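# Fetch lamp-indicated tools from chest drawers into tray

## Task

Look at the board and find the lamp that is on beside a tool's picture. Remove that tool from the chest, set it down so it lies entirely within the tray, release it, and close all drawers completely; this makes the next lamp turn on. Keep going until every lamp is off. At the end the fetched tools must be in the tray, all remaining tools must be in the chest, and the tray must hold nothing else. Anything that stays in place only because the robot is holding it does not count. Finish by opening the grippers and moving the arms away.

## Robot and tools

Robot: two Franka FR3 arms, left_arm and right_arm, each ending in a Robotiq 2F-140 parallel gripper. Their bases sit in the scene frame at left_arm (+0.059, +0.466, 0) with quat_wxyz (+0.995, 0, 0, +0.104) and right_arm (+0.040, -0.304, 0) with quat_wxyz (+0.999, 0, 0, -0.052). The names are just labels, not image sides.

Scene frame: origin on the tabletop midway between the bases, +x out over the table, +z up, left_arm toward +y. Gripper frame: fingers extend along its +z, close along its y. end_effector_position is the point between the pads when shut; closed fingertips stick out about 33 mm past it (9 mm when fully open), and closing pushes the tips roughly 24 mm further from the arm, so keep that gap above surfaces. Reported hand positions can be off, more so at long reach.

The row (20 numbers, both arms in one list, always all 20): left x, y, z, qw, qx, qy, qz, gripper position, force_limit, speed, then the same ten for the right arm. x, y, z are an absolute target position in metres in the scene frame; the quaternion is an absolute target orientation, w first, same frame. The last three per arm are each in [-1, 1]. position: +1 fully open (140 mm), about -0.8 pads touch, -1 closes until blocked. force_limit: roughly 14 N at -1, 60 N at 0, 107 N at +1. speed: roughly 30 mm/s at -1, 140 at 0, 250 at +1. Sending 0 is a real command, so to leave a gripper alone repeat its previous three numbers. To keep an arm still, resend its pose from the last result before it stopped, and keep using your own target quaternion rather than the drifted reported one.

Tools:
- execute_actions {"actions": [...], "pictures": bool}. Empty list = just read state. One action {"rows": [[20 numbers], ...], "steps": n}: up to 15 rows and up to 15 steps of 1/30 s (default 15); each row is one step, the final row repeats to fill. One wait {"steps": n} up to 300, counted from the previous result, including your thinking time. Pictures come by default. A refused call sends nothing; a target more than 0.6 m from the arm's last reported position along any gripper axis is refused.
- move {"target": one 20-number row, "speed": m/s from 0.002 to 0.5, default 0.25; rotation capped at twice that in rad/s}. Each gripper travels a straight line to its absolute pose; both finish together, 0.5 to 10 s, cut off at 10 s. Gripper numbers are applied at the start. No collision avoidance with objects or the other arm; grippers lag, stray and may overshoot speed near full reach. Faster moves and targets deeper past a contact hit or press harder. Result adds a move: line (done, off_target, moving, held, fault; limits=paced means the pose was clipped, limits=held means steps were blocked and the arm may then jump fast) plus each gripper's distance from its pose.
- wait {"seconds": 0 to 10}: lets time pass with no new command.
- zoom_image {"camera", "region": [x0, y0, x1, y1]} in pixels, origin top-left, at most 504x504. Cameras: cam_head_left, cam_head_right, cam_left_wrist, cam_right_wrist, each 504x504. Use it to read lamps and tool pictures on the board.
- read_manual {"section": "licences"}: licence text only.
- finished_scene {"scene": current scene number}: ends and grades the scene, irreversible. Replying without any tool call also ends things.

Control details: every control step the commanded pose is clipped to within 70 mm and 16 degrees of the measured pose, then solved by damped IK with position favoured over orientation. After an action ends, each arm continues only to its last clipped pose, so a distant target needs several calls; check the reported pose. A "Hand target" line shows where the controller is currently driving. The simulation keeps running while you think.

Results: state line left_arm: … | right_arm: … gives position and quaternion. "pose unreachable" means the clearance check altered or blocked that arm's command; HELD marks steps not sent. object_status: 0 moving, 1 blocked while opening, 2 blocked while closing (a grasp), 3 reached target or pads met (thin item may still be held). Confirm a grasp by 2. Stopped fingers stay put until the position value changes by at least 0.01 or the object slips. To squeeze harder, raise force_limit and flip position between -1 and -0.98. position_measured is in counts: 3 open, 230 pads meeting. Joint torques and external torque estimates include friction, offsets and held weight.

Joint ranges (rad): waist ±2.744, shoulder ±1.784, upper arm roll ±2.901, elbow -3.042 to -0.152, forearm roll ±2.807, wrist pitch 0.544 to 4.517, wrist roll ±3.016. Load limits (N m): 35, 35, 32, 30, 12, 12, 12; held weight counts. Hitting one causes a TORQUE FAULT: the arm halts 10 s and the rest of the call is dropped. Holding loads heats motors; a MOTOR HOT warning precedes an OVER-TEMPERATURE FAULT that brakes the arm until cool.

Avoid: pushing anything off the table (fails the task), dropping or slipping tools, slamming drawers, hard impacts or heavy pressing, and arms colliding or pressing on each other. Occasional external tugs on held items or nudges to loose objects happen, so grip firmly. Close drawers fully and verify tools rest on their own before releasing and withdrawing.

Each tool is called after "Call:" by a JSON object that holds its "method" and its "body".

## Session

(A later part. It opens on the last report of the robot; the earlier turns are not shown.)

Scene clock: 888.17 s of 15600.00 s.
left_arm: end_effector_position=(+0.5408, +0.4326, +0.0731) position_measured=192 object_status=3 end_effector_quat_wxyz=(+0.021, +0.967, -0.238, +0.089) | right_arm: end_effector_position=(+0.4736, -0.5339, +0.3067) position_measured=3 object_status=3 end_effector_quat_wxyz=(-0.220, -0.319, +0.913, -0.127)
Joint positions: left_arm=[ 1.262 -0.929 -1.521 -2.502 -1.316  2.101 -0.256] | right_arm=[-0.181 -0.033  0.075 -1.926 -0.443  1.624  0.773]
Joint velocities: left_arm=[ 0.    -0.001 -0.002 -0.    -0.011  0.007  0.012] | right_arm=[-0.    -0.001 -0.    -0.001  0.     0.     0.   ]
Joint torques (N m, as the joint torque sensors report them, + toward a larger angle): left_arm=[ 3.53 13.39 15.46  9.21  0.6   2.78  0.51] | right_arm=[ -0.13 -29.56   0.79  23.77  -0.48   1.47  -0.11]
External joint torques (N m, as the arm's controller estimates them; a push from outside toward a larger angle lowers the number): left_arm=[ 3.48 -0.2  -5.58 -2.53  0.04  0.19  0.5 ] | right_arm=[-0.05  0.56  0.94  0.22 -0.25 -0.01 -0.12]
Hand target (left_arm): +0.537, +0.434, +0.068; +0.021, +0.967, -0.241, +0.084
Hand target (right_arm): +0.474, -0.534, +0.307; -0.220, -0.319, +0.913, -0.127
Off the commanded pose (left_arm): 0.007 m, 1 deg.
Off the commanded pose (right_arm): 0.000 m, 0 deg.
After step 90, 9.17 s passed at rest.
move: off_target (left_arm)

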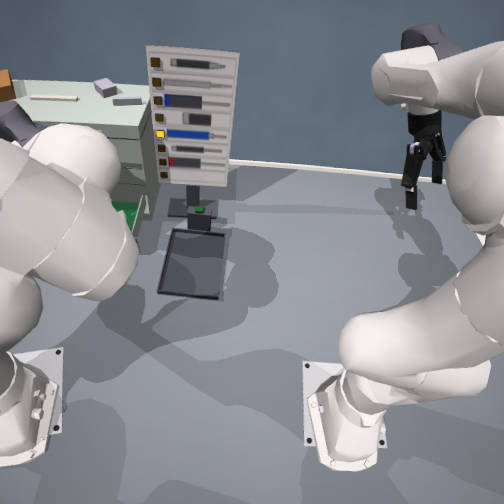

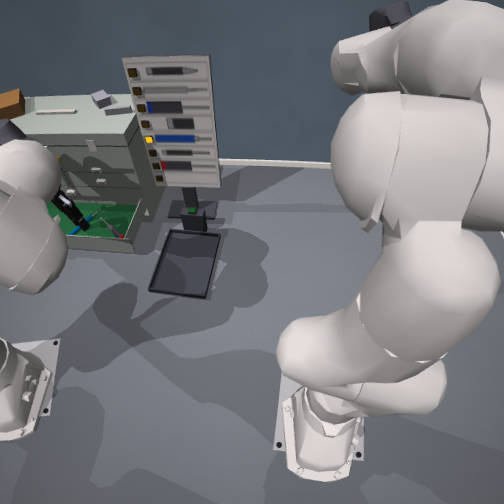

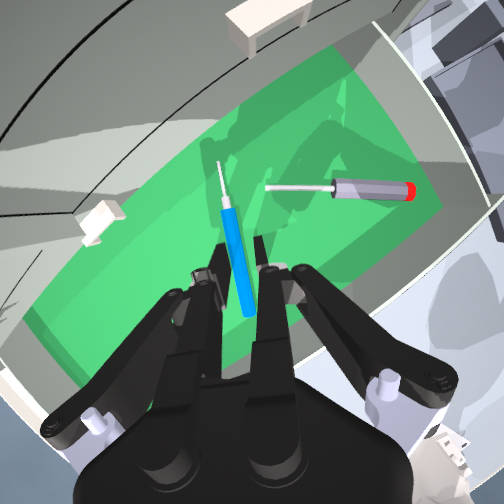

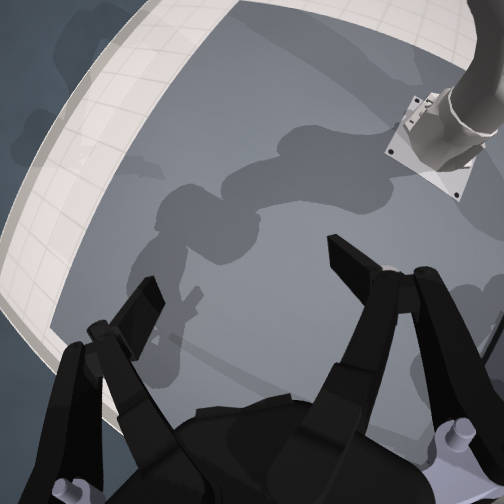

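Floor contact at z≈0.074. Lift to 0.077, grip.

Call:
{"method": "move", "body": {"target": [0.539,0.433,0.0775,0.021,0.966,-0.241,0.084,-0.5,0,0,0.4736,-0.5339,0.3067,-0.220,-0.319,0.913,-0.127,1,0,0], "speed": 0.03}}

Call:
{"method": "move", "body": {"target": [0.539,0.433,0.0775,0.021,0.966,-0.241,0.084,-1,0,-0.6,0.4736,-0.5339,0.3067,-0.220,-0.319,0.913,-0.127,1,0,0]}}

Call:
{"method": "move", "body": {"target": [0.52,0.433,0.16,0.021,0.966,-0.241,0.084,-1,0,-0.6,0.4736,-0.5339,0.3067,-0.220,-0.319,0.913,-0.127,1,0,0], "speed": 0.1}}

Scene clock: 899.00 s of 15600.00 s.
left_arm: end_effector_position=(+0.5391, +0.4347, +0.0768) position_measured=192 object_status=3 end_effector_quat_wxyz=(+0.020, +0.966, -0.241, +0.085) | right_arm: end_effector_position=(+0.4736, -0.5339, +0.3067) position_measured=3 object_status=3 end_effector_quat_wxyz=(-0.220, -0.319, +0.913, -0.127)
Joint positions: left_arm=[ 1.258 -0.929 -1.508 -2.502 -1.298  2.092 -0.256] | right_arm=[-0.181 -0.033  0.075 -1.926 -0.443  1.624  0.773]
Joint velocities: left_arm=[-0.001  0.     0.001 -0.     0.008 -0.007 -0.005] | right_arm=[ 0.001  0.     0.001  0.001  0.    -0.    -0.   ]
Joint torques (N m, as the joint torque sensors report them, + toward a larger angle): left_arm=[-2.02 13.94 21.71 13.26  1.15  2.04 -0.2 ] | right_arm=[ -0.21 -29.71   0.75  23.67  -0.49   1.48  -0.14]
External joint torques (N m, as the arm's controller estimates them; a push from outside toward a larger angle lowers the number): left_arm=[-1.96  0.56  0.76  1.3   0.59 -0.53 -0.2 ] | right_arm=[-0.3   0.44  0.73  0.05 -0.26 -0.02 -0.14]
Hand target (left_arm): +0.539, +0.433, +0.077; +0.021, +0.967, -0.241, +0.084
Hand target (right_arm): +0.474, -0.534, +0.307; -0.220, -0.319, +0.913, -0.127
Off the commanded pose (left_arm): 0.002 m, 0 deg.
Off the commanded pose (right_arm): 0.000 m, 0 deg.
After step 90, 7.13 s passed at rest.
move: done

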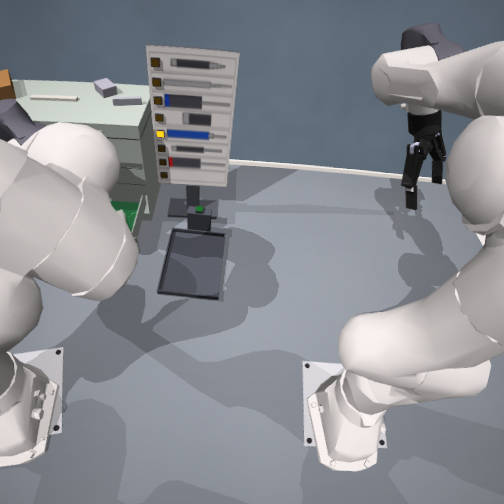

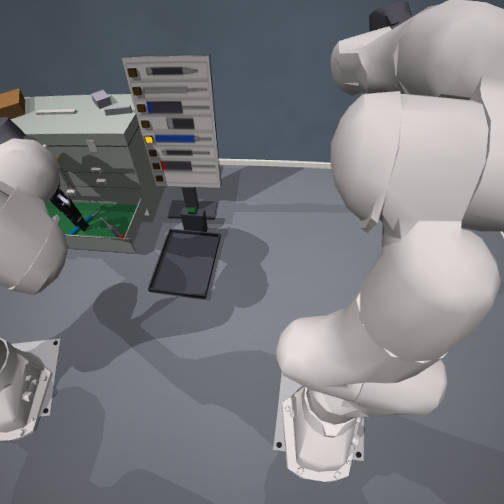

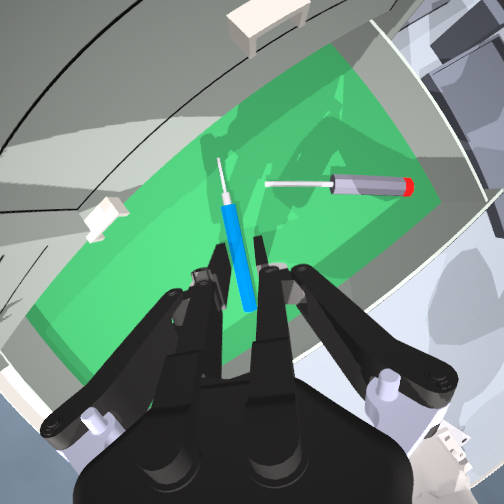

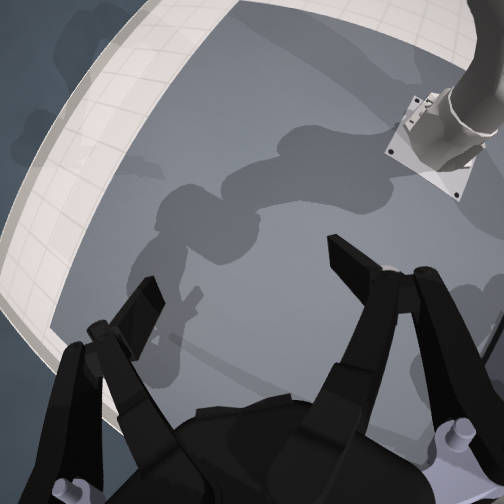

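Scene clock: 899.70 s of 15600.00 s.
left_arm: end_effector_position=(+0.5390, +0.4347, +0.0769) position_measured=218 object_status=2 end_effector_quat_wxyz=(+0.020, +0.967, -0.241, +0.085) | right_arm: end_effector_position=(+0.4736, -0.5339, +0.3067) position_measured=3 object_status=3 end_effector_quat_wxyz=(-0.220, -0.319, +0.913, -0.127)
Joint positions: left_arm=[ 1.258 -0.929 -1.507 -2.501 -1.297  2.091 -0.257] | right_arm=[-0.181 -0.033  0.075 -1.926 -0.443  1.624  0.773]
Joint velocities: left_arm=[-0.    -0.    -0.     0.001  0.001 -0.001  0.   ] | right_arm=[-0.    -0.001  0.     0.     0.001 -0.     0.002]
Joint torques (N m, as the joint torque sensors report them, + toward a larger angle): left_arm=[-1.35 13.52 22.41 13.81  1.24  2.15 -0.17] | right_arm=[ -0.17 -29.68   0.57  23.61  -0.5    1.5   -0.11]
External joint torques (N m, as the arm's controller estimates them; a push from outside toward a larger angle lowers the number): left_arm=[-1.39  0.15  1.43  1.85  0.68 -0.44 -0.18] | right_arm=[-0.19  0.62  0.62 -0.07 -0.27  0.   -0.12]
Hand target (left_arm): +0.539, +0.433, +0.077; +0.021, +0.967, -0.241, +0.084
Hand target (right_arm): +0.474, -0.534, +0.307; -0.220, -0.319, +0.913, -0.127
Off the commanded pose (left_arm): 0.002 m, 0 deg.
Off the commanded pose (right_arm): 0.000 m, 0 deg.
move: done

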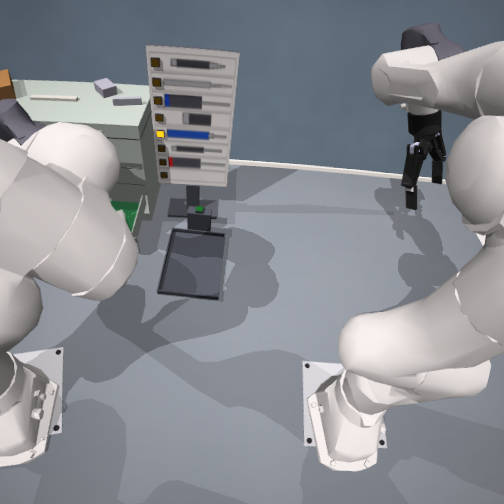

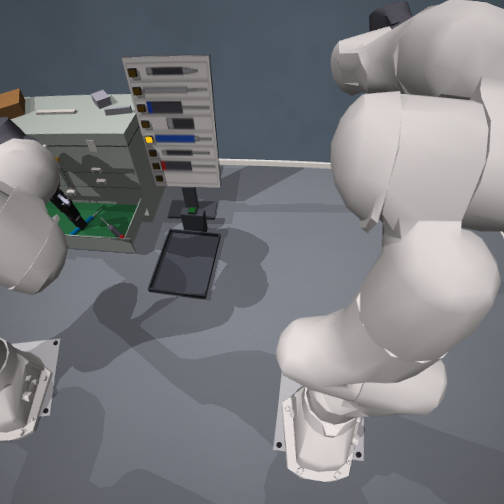

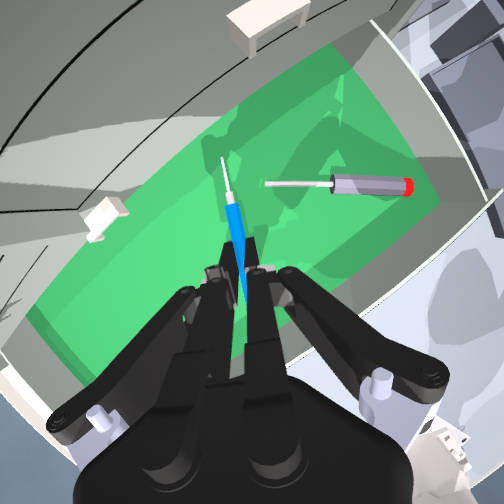

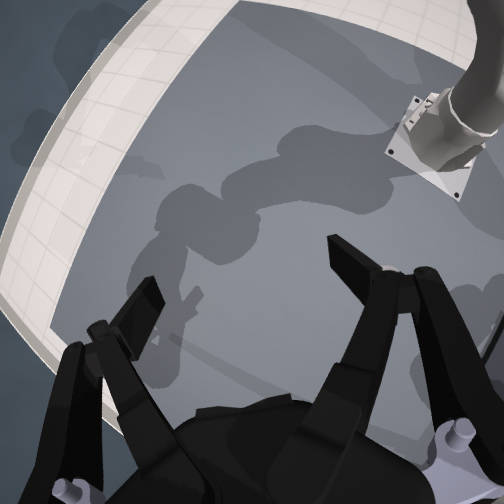

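Scene clock: 901.07 s of 15600.00 s.
left_arm: end_effector_position=(+0.5201, +0.4325, +0.1590) position_measured=218 object_status=2 end_effector_quat_wxyz=(+0.022, +0.966, -0.245, +0.086) | right_arm: end_effector_position=(+0.4736, -0.5339, +0.3067) position_measured=3 object_status=3 end_effector_quat_wxyz=(-0.220, -0.319, +0.913, -0.127)
Joint positions: left_arm=[ 1.093 -0.959 -1.226 -2.514 -1.118  1.94  -0.333] | right_arm=[-0.181 -0.033  0.075 -1.926 -0.443  1.624  0.773]
Joint velocities: left_arm=[ 0.    -0.004  0.001  0.     0.001 -0.016 -0.017] | right_arm=[-0.001 -0.     0.002  0.001 -0.001 -0.    -0.   ]
Joint torques (N m, as the joint torque sensors report them, + toward a larger angle): left_arm=[-1.48  8.29 22.15 16.01  1.09  2.26 -0.26] | right_arm=[ -0.48 -29.55   1.    23.61  -0.51   1.45  -0.12]
External joint torques (N m, as the arm's controller estimates them; a push from outside toward a larger angle lowers the number): left_arm=[-1.55 -1.37  2.14  1.02  0.55 -0.35 -0.26] | right_arm=[-0.5   0.58  1.05 -0.01 -0.29 -0.05 -0.13]
Hand target (left_arm): +0.519, +0.431, +0.160; +0.023, +0.966, -0.242, +0.085
Hand target (right_arm): +0.474, -0.534, +0.307; -0.220, -0.319, +0.913, -0.127
Off the commanded pose (left_arm): 0.001 m, 1 deg.
Off the commanded pose (right_arm): 0.000 m, 0 deg.
move: done

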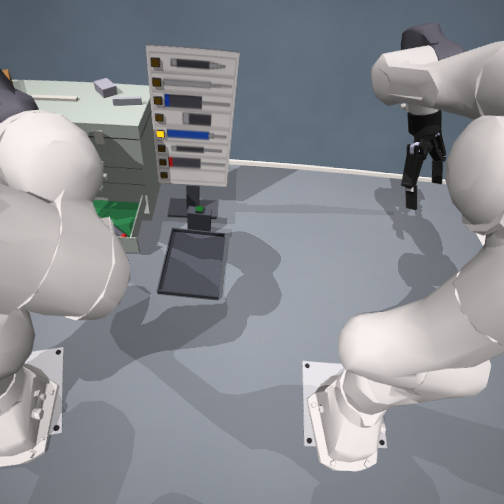

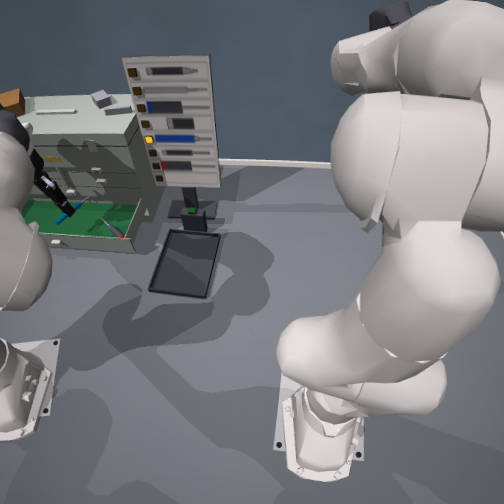

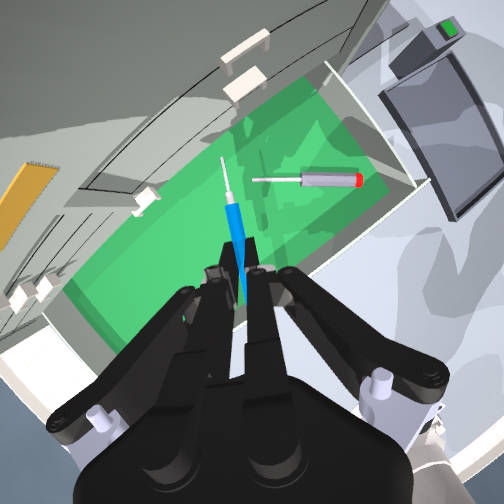

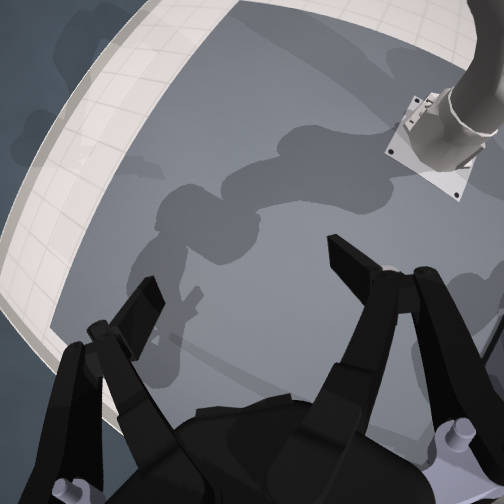

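Call:
{"method": "move", "body": {"target": [0.44,0.16,0.15,0,0.996,0,0.087,-1,0,-0.6,0.4736,-0.5339,0.3067,-0.220,-0.319,0.913,-0.127,1,0,0], "speed": 0.2}}

Scene clock: 908.70 s of 15600.00 s.
left_arm: end_effector_position=(+0.4384, +0.1611, +0.1526) position_measured=218 object_status=2 end_effector_quat_wxyz=(+0.000, +0.996, -0.010, +0.087) | right_arm: end_effector_position=(+0.4736, -0.5339, +0.3067) position_measured=3 object_status=3 end_effector_quat_wxyz=(-0.220, -0.319, +0.913, -0.127)
Joint positions: left_arm=[ 0.622 -1.412 -1.306 -2.399 -1.29   1.684 -1.434] | right_arm=[-0.181 -0.033  0.075 -1.926 -0.443  1.624  0.773]
Joint velocities: left_arm=[ 0.001  0.     0.    -0.001  0.    -0.    -0.03 ] | right_arm=[-0.001 -0.001  0.     0.     0.     0.    -0.   ]
Joint torques (N m, as the joint torque sensors report them, + toward a larger angle): left_arm=[ 0.93 18.84 26.68  8.18  0.59  2.64 -0.13] | right_arm=[ -0.46 -29.57   0.99  23.76  -0.49   1.49  -0.09]
External joint torques (N m, as the arm's controller estimates them; a push from outside toward a larger angle lowers the number): left_arm=[ 0.81  0.1   0.37  1.39 -0.23 -0.28 -0.14] | right_arm=[-0.51  0.64  1.01  0.13 -0.26  0.   -0.1 ]
Hand target (left_arm): +0.439, +0.161, +0.152; +0.001, +0.996, -0.003, +0.086
Hand target (right_arm): +0.474, -0.534, +0.307; -0.220, -0.319, +0.913, -0.127
Off the commanded pose (left_arm): 0.003 m, 1 deg.
Off the commanded pose (right_arm): 0.000 m, 0 deg.
After step 90, 2.10 s passed at rest.
move: done

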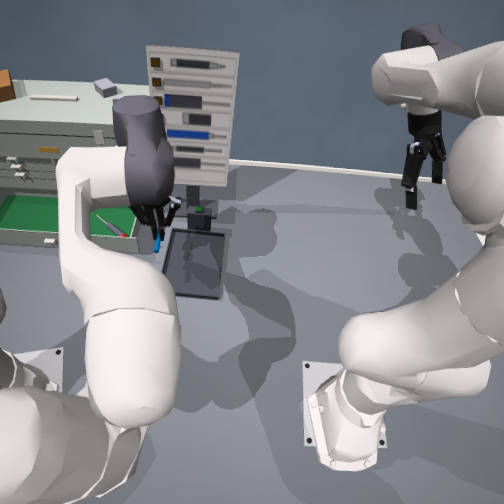

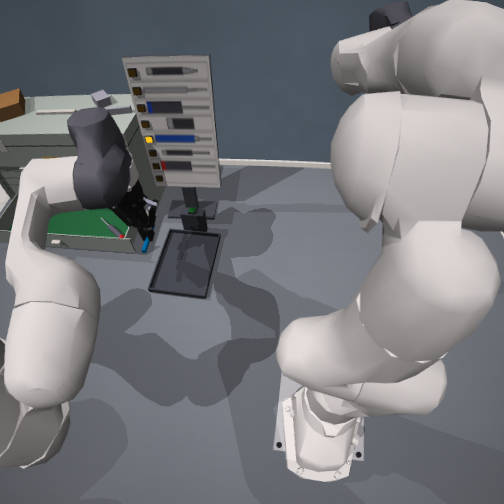

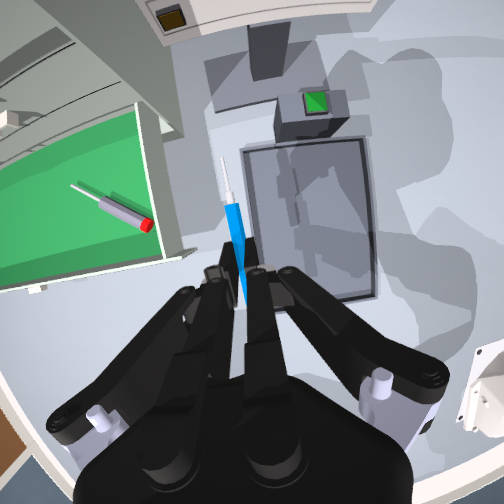

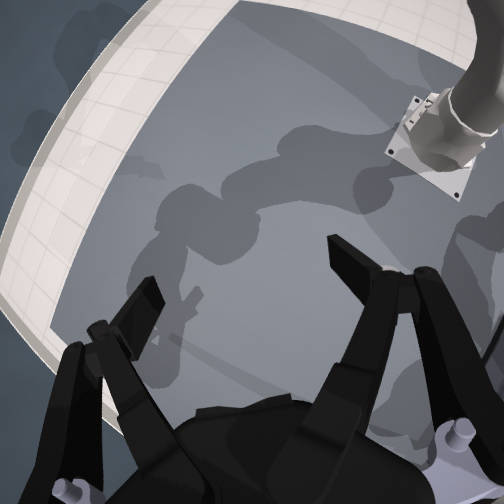

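Call:
{"method": "move", "body": {"target": [0.46,0.03,0.10,0,0.996,0,0.087,-1,0,-0.6,0.4736,-0.5339,0.3067,-0.220,-0.319,0.913,-0.127,1,0,0], "speed": 0.15}}

Scene clock: 921.23 s of 15600.00 s.
left_arm: end_effector_position=(+0.4590, +0.0316, +0.1013) position_measured=218 object_status=2 end_effector_quat_wxyz=(-0.005, +0.996, -0.007, +0.086) | right_arm: end_effector_position=(+0.4736, -0.5339, +0.3067) position_measured=3 object_status=3 end_effector_quat_wxyz=(-0.220, -0.319, +0.913, -0.127)
Joint positions: left_arm=[ 0.752 -1.463 -1.473 -2.064 -1.402  1.707 -1.669] | right_arm=[-0.181 -0.033  0.075 -1.926 -0.443  1.624  0.773]
Joint velocities: left_arm=[-0.     0.001  0.001  0.002  0.001  0.    -0.032] | right_arm=[-0.    -0.001 -0.001 -0.    -0.001  0.    -0.001]
Joint torques (N m, as the joint torque sensors report them, + toward a larger angle): left_arm=[ 1.34 26.29 31.28  4.41  0.49  3.01 -0.17] | right_arm=[ -0.11 -29.79   0.89  23.76  -0.5    1.45  -0.08]
External joint torques (N m, as the arm's controller estimates them; a push from outside toward a larger angle lowers the number): left_arm=[ 1.38 -0.65  0.36  1.14 -0.44  0.1  -0.18] | right_arm=[-0.05  0.45  1.02  0.12 -0.26 -0.04 -0.09]
Hand target (left_arm): +0.460, +0.031, +0.101; -0.003, +0.996, -0.000, +0.087
Hand target (right_arm): +0.474, -0.534, +0.307; -0.220, -0.319, +0.913, -0.127
Off the commanded pose (left_arm): 0.002 m, 1 deg.
Off the commanded pose (right_arm): 0.000 m, 0 deg.
After step 90, 7.90 s passed at rest.
move: done

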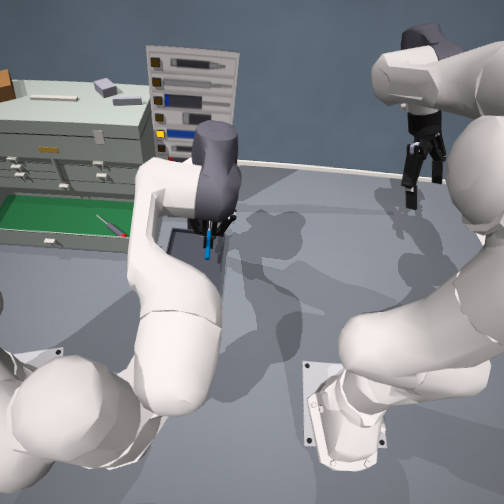

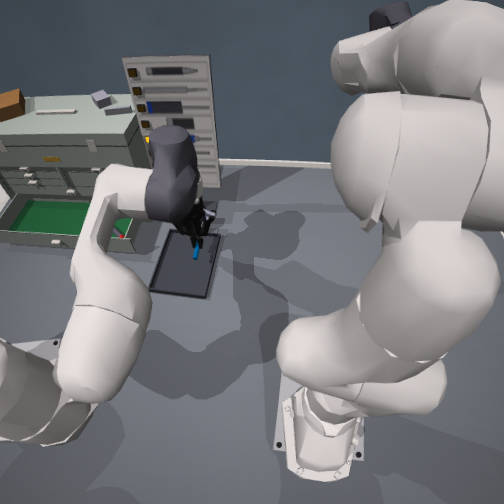

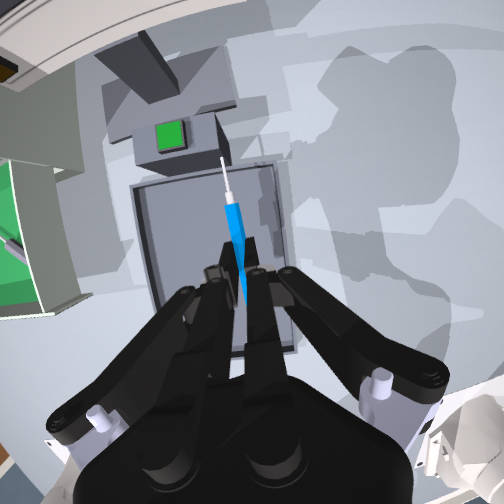

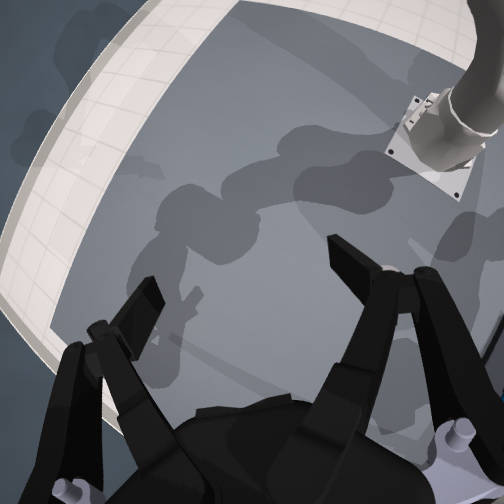

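Call:
{"method": "move", "body": {"target": [0.455,0.03,0.05,0,0.996,0,0.087,-1,0,-0.6,0.4736,-0.5339,0.3067,-0.220,-0.319,0.913,-0.127,1,0,0], "speed": 0.06}}

Scene clock: 929.13 s of 15600.00 s.
left_arm: end_effector_position=(+0.4555, +0.0305, +0.0506) position_measured=218 object_status=2 end_effector_quat_wxyz=(-0.001, +0.996, -0.000, +0.085) | right_arm: end_effector_position=(+0.4736, -0.5339, +0.3067) position_measured=3 object_status=3 end_effector_quat_wxyz=(-0.220, -0.319, +0.913, -0.127)
Joint positions: left_arm=[ 0.741 -1.511 -1.56  -2.087 -1.492  1.761 -1.678] | right_arm=[-0.181 -0.033  0.075 -1.926 -0.443  1.624  0.773]
Joint velocities: left_arm=[-0.001 -0.004 -0.001 -0.001 -0.011  0.007  0.002] | right_arm=[-0.     0.001  0.    -0.    -0.     0.001 -0.   ]
Joint torques (N m, as the joint torque sensors report them, + toward a larger angle): left_arm=[-1.55 25.66 31.22  0.57  0.31  3.42 -0.06] | right_arm=[ -0.01 -29.52   1.15  23.82  -0.58   1.47  -0.09]
External joint torques (N m, as the arm's controller estimates them; a push from outside toward a larger angle lowers the number): left_arm=[-1.43 -1.09  0.38 -1.01 -0.61  0.54 -0.07] | right_arm=[-0.01  0.46  1.23  0.31 -0.36 -0.01 -0.1 ]
Hand target (left_arm): +0.456, +0.030, +0.051; -0.000, +0.996, -0.000, +0.088
Hand target (right_arm): +0.474, -0.534, +0.307; -0.220, -0.319, +0.913, -0.127
Off the commanded pose (left_arm): 0.001 m, 0 deg.
Off the commanded pose (right_arm): 0.000 m, 0 deg.
After step 90, 3.70 s passed at rest.
move: done

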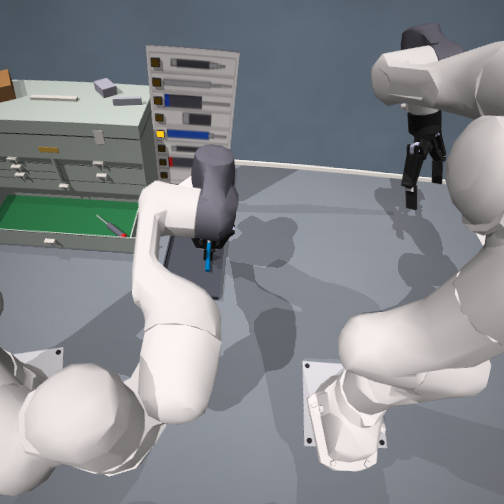

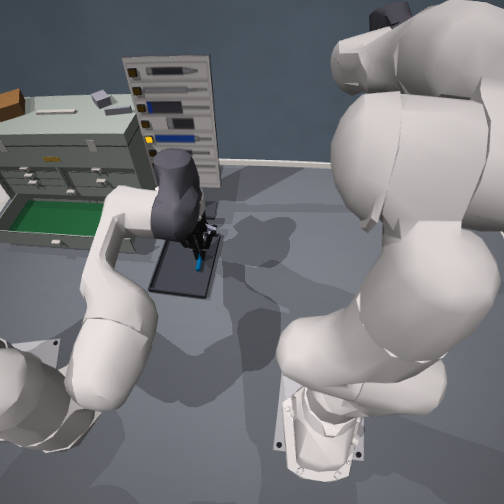

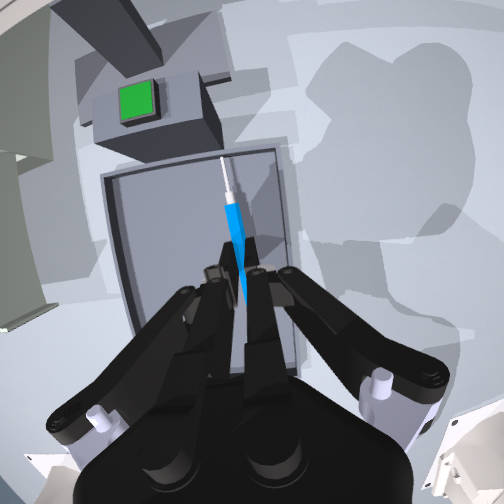

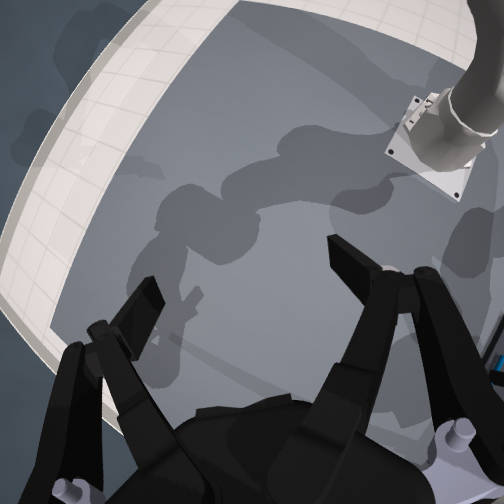

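Tip is at the far wall; shift back 25 mm, then lower.

Call:
{"method": "move", "body": {"target": [0.428,0.03,0.05,0,0.996,0,0.087,-1,0,-0.6,0.4736,-0.5339,0.3067,-0.220,-0.319,0.913,-0.127,1,0,0], "speed": 0.06}}

Call:
{"method": "move", "body": {"target": [0.428,0.03,0.039,0,0.996,0,0.087,-1,0,-0.6,0.4736,-0.5339,0.3067,-0.220,-0.319,0.913,-0.127,1,0,0], "speed": 0.02}}

Scene clock: 937.97 s of 15600.00 s.
left_arm: end_effector_position=(+0.4274, +0.0298, +0.0489) position_measured=218 object_status=2 end_effector_quat_wxyz=(-0.000, +0.996, -0.004, +0.085) | right_arm: end_effector_position=(+0.4736, -0.5339, +0.3067) position_measured=3 object_status=3 end_effector_quat_wxyz=(-0.220, -0.319, +0.913, -0.127)
Joint positions: left_arm=[ 0.659 -1.512 -1.56  -2.147 -1.494  1.763 -1.693] | right_arm=[-0.181 -0.033  0.075 -1.926 -0.443  1.624  0.773]
Joint velocities: left_arm=[-0.    -0.    -0.002 -0.007 -0.     0.001 -0.015] | right_arm=[ 0.001  0.     0.001  0.001 -0.    -0.001 -0.   ]
Joint torques (N m, as the joint torque sensors report them, + toward a larger angle): left_arm=[-1.23 24.86 32.48 -0.12  0.88  3.2  -0.17] | right_arm=[ -0.35 -29.55   0.73  23.4   -0.52   1.47  -0.16]
External joint torques (N m, as the arm's controller estimates them; a push from outside toward a larger angle lowers the number): left_arm=[-1.21 -0.55  2.1  -1.62 -0.04  0.32 -0.18] | right_arm=[-0.39  0.71  0.76 -0.28 -0.29 -0.03 -0.17]
Hand target (left_arm): +0.428, +0.030, +0.050; +0.001, +0.996, +0.000, +0.087
Hand target (right_arm): +0.474, -0.534, +0.307; -0.220, -0.319, +0.913, -0.127
Off the commanded pose (left_arm): 0.001 m, 1 deg.
Off the commanded pose (right_arm): 0.000 m, 0 deg.
After step 90, 5.07 s passed at rest.
move: done

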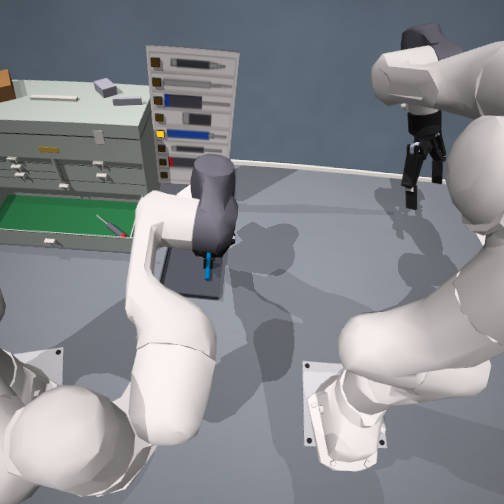

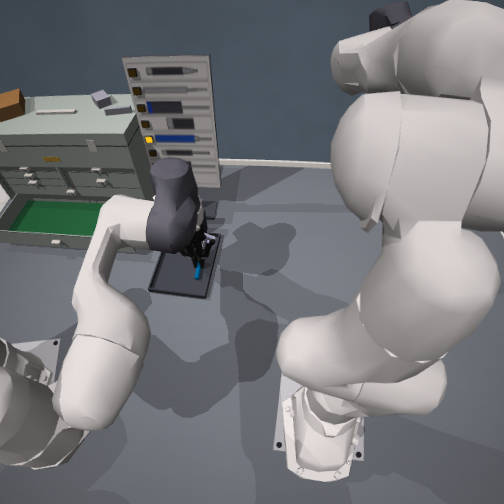

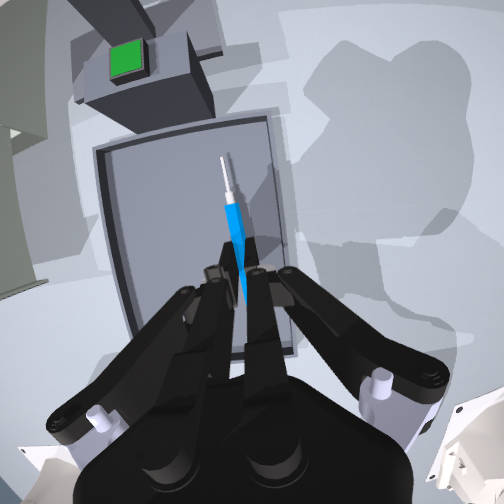

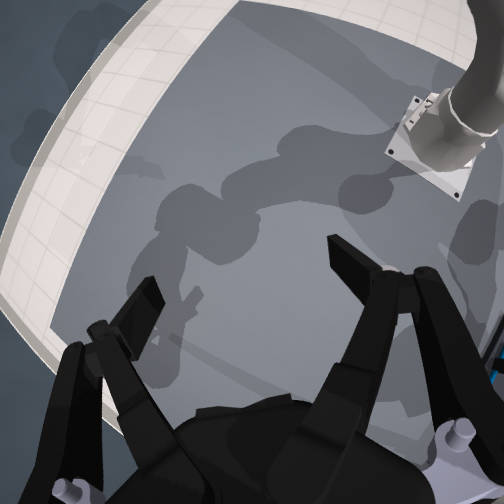

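Scene clock: 938.70 s of 15600.00 s.
left_arm: end_effector_position=(+0.4309, +0.0282, +0.0460) position_measured=218 object_status=2 end_effector_quat_wxyz=(+0.002, +0.996, -0.003, +0.091) | right_arm: end_effector_position=(+0.4736, -0.5339, +0.3067) position_measured=3 object_status=3 end_effector_quat_wxyz=(-0.220, -0.319, +0.913, -0.127)
Joint positions: left_arm=[ 0.659 -1.517 -1.569 -2.147 -1.507  1.779 -1.696] | right_arm=[-0.181 -0.033  0.075 -1.926 -0.443  1.624  0.773]
Joint velocities: left_arm=[-0.002  0.001 -0.003 -0.001 -0.002  0.015 -0.004] | right_arm=[ 0.001 -0.    -0.001  0.001  0.    -0.     0.001]
Joint torques (N m, as the joint torque sensors report them, + toward a larger angle): left_arm=[-0.45 24.24 23.85 -0.28  0.11  2.62 -0.43] | right_arm=[ -0.34 -29.77   0.83  23.78  -0.5    1.48  -0.12]
External joint torques (N m, as the arm's controller estimates them; a push from outside toward a larger angle lowers the number): left_arm=[-0.43 -1.26 -6.75 -1.52 -0.81 -0.31 -0.43] | right_arm=[-0.29  0.43  0.95  0.15 -0.26 -0.01 -0.13]
Hand target (left_arm): +0.428, +0.030, +0.039; -0.000, +0.996, -0.000, +0.087
Hand target (right_arm): +0.474, -0.534, +0.307; -0.220, -0.319, +0.913, -0.127
Off the commanded pose (left_arm): 0.008 m, 1 deg.
Off the commanded pose (right_arm): 0.000 m, 0 deg.
move: off_target (left_arm)

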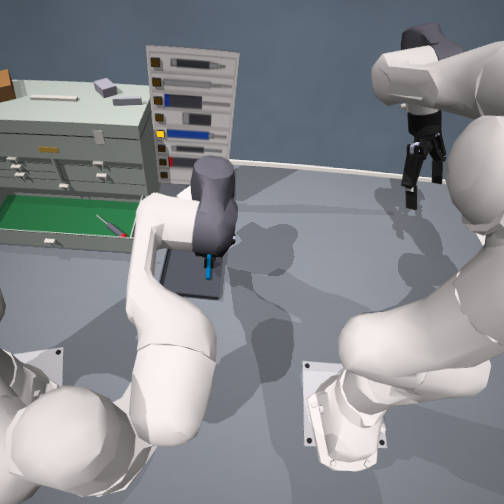

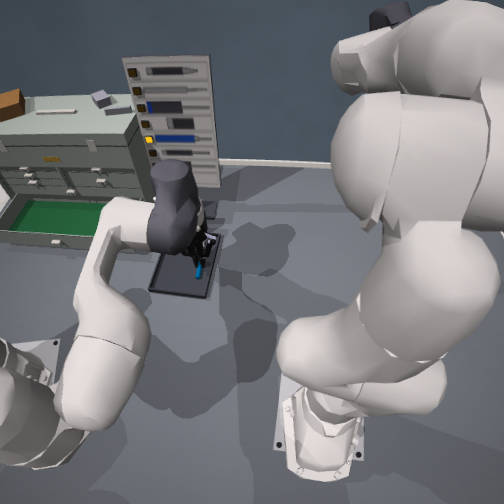

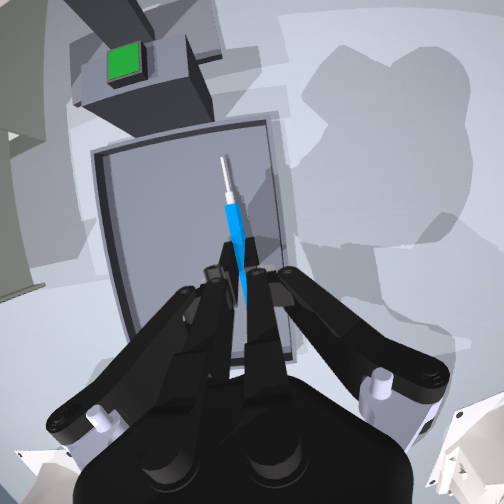

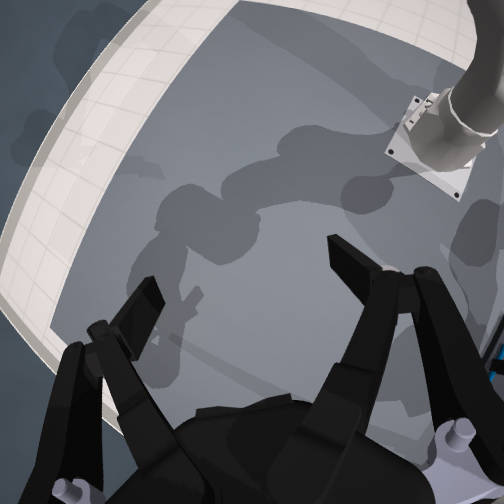

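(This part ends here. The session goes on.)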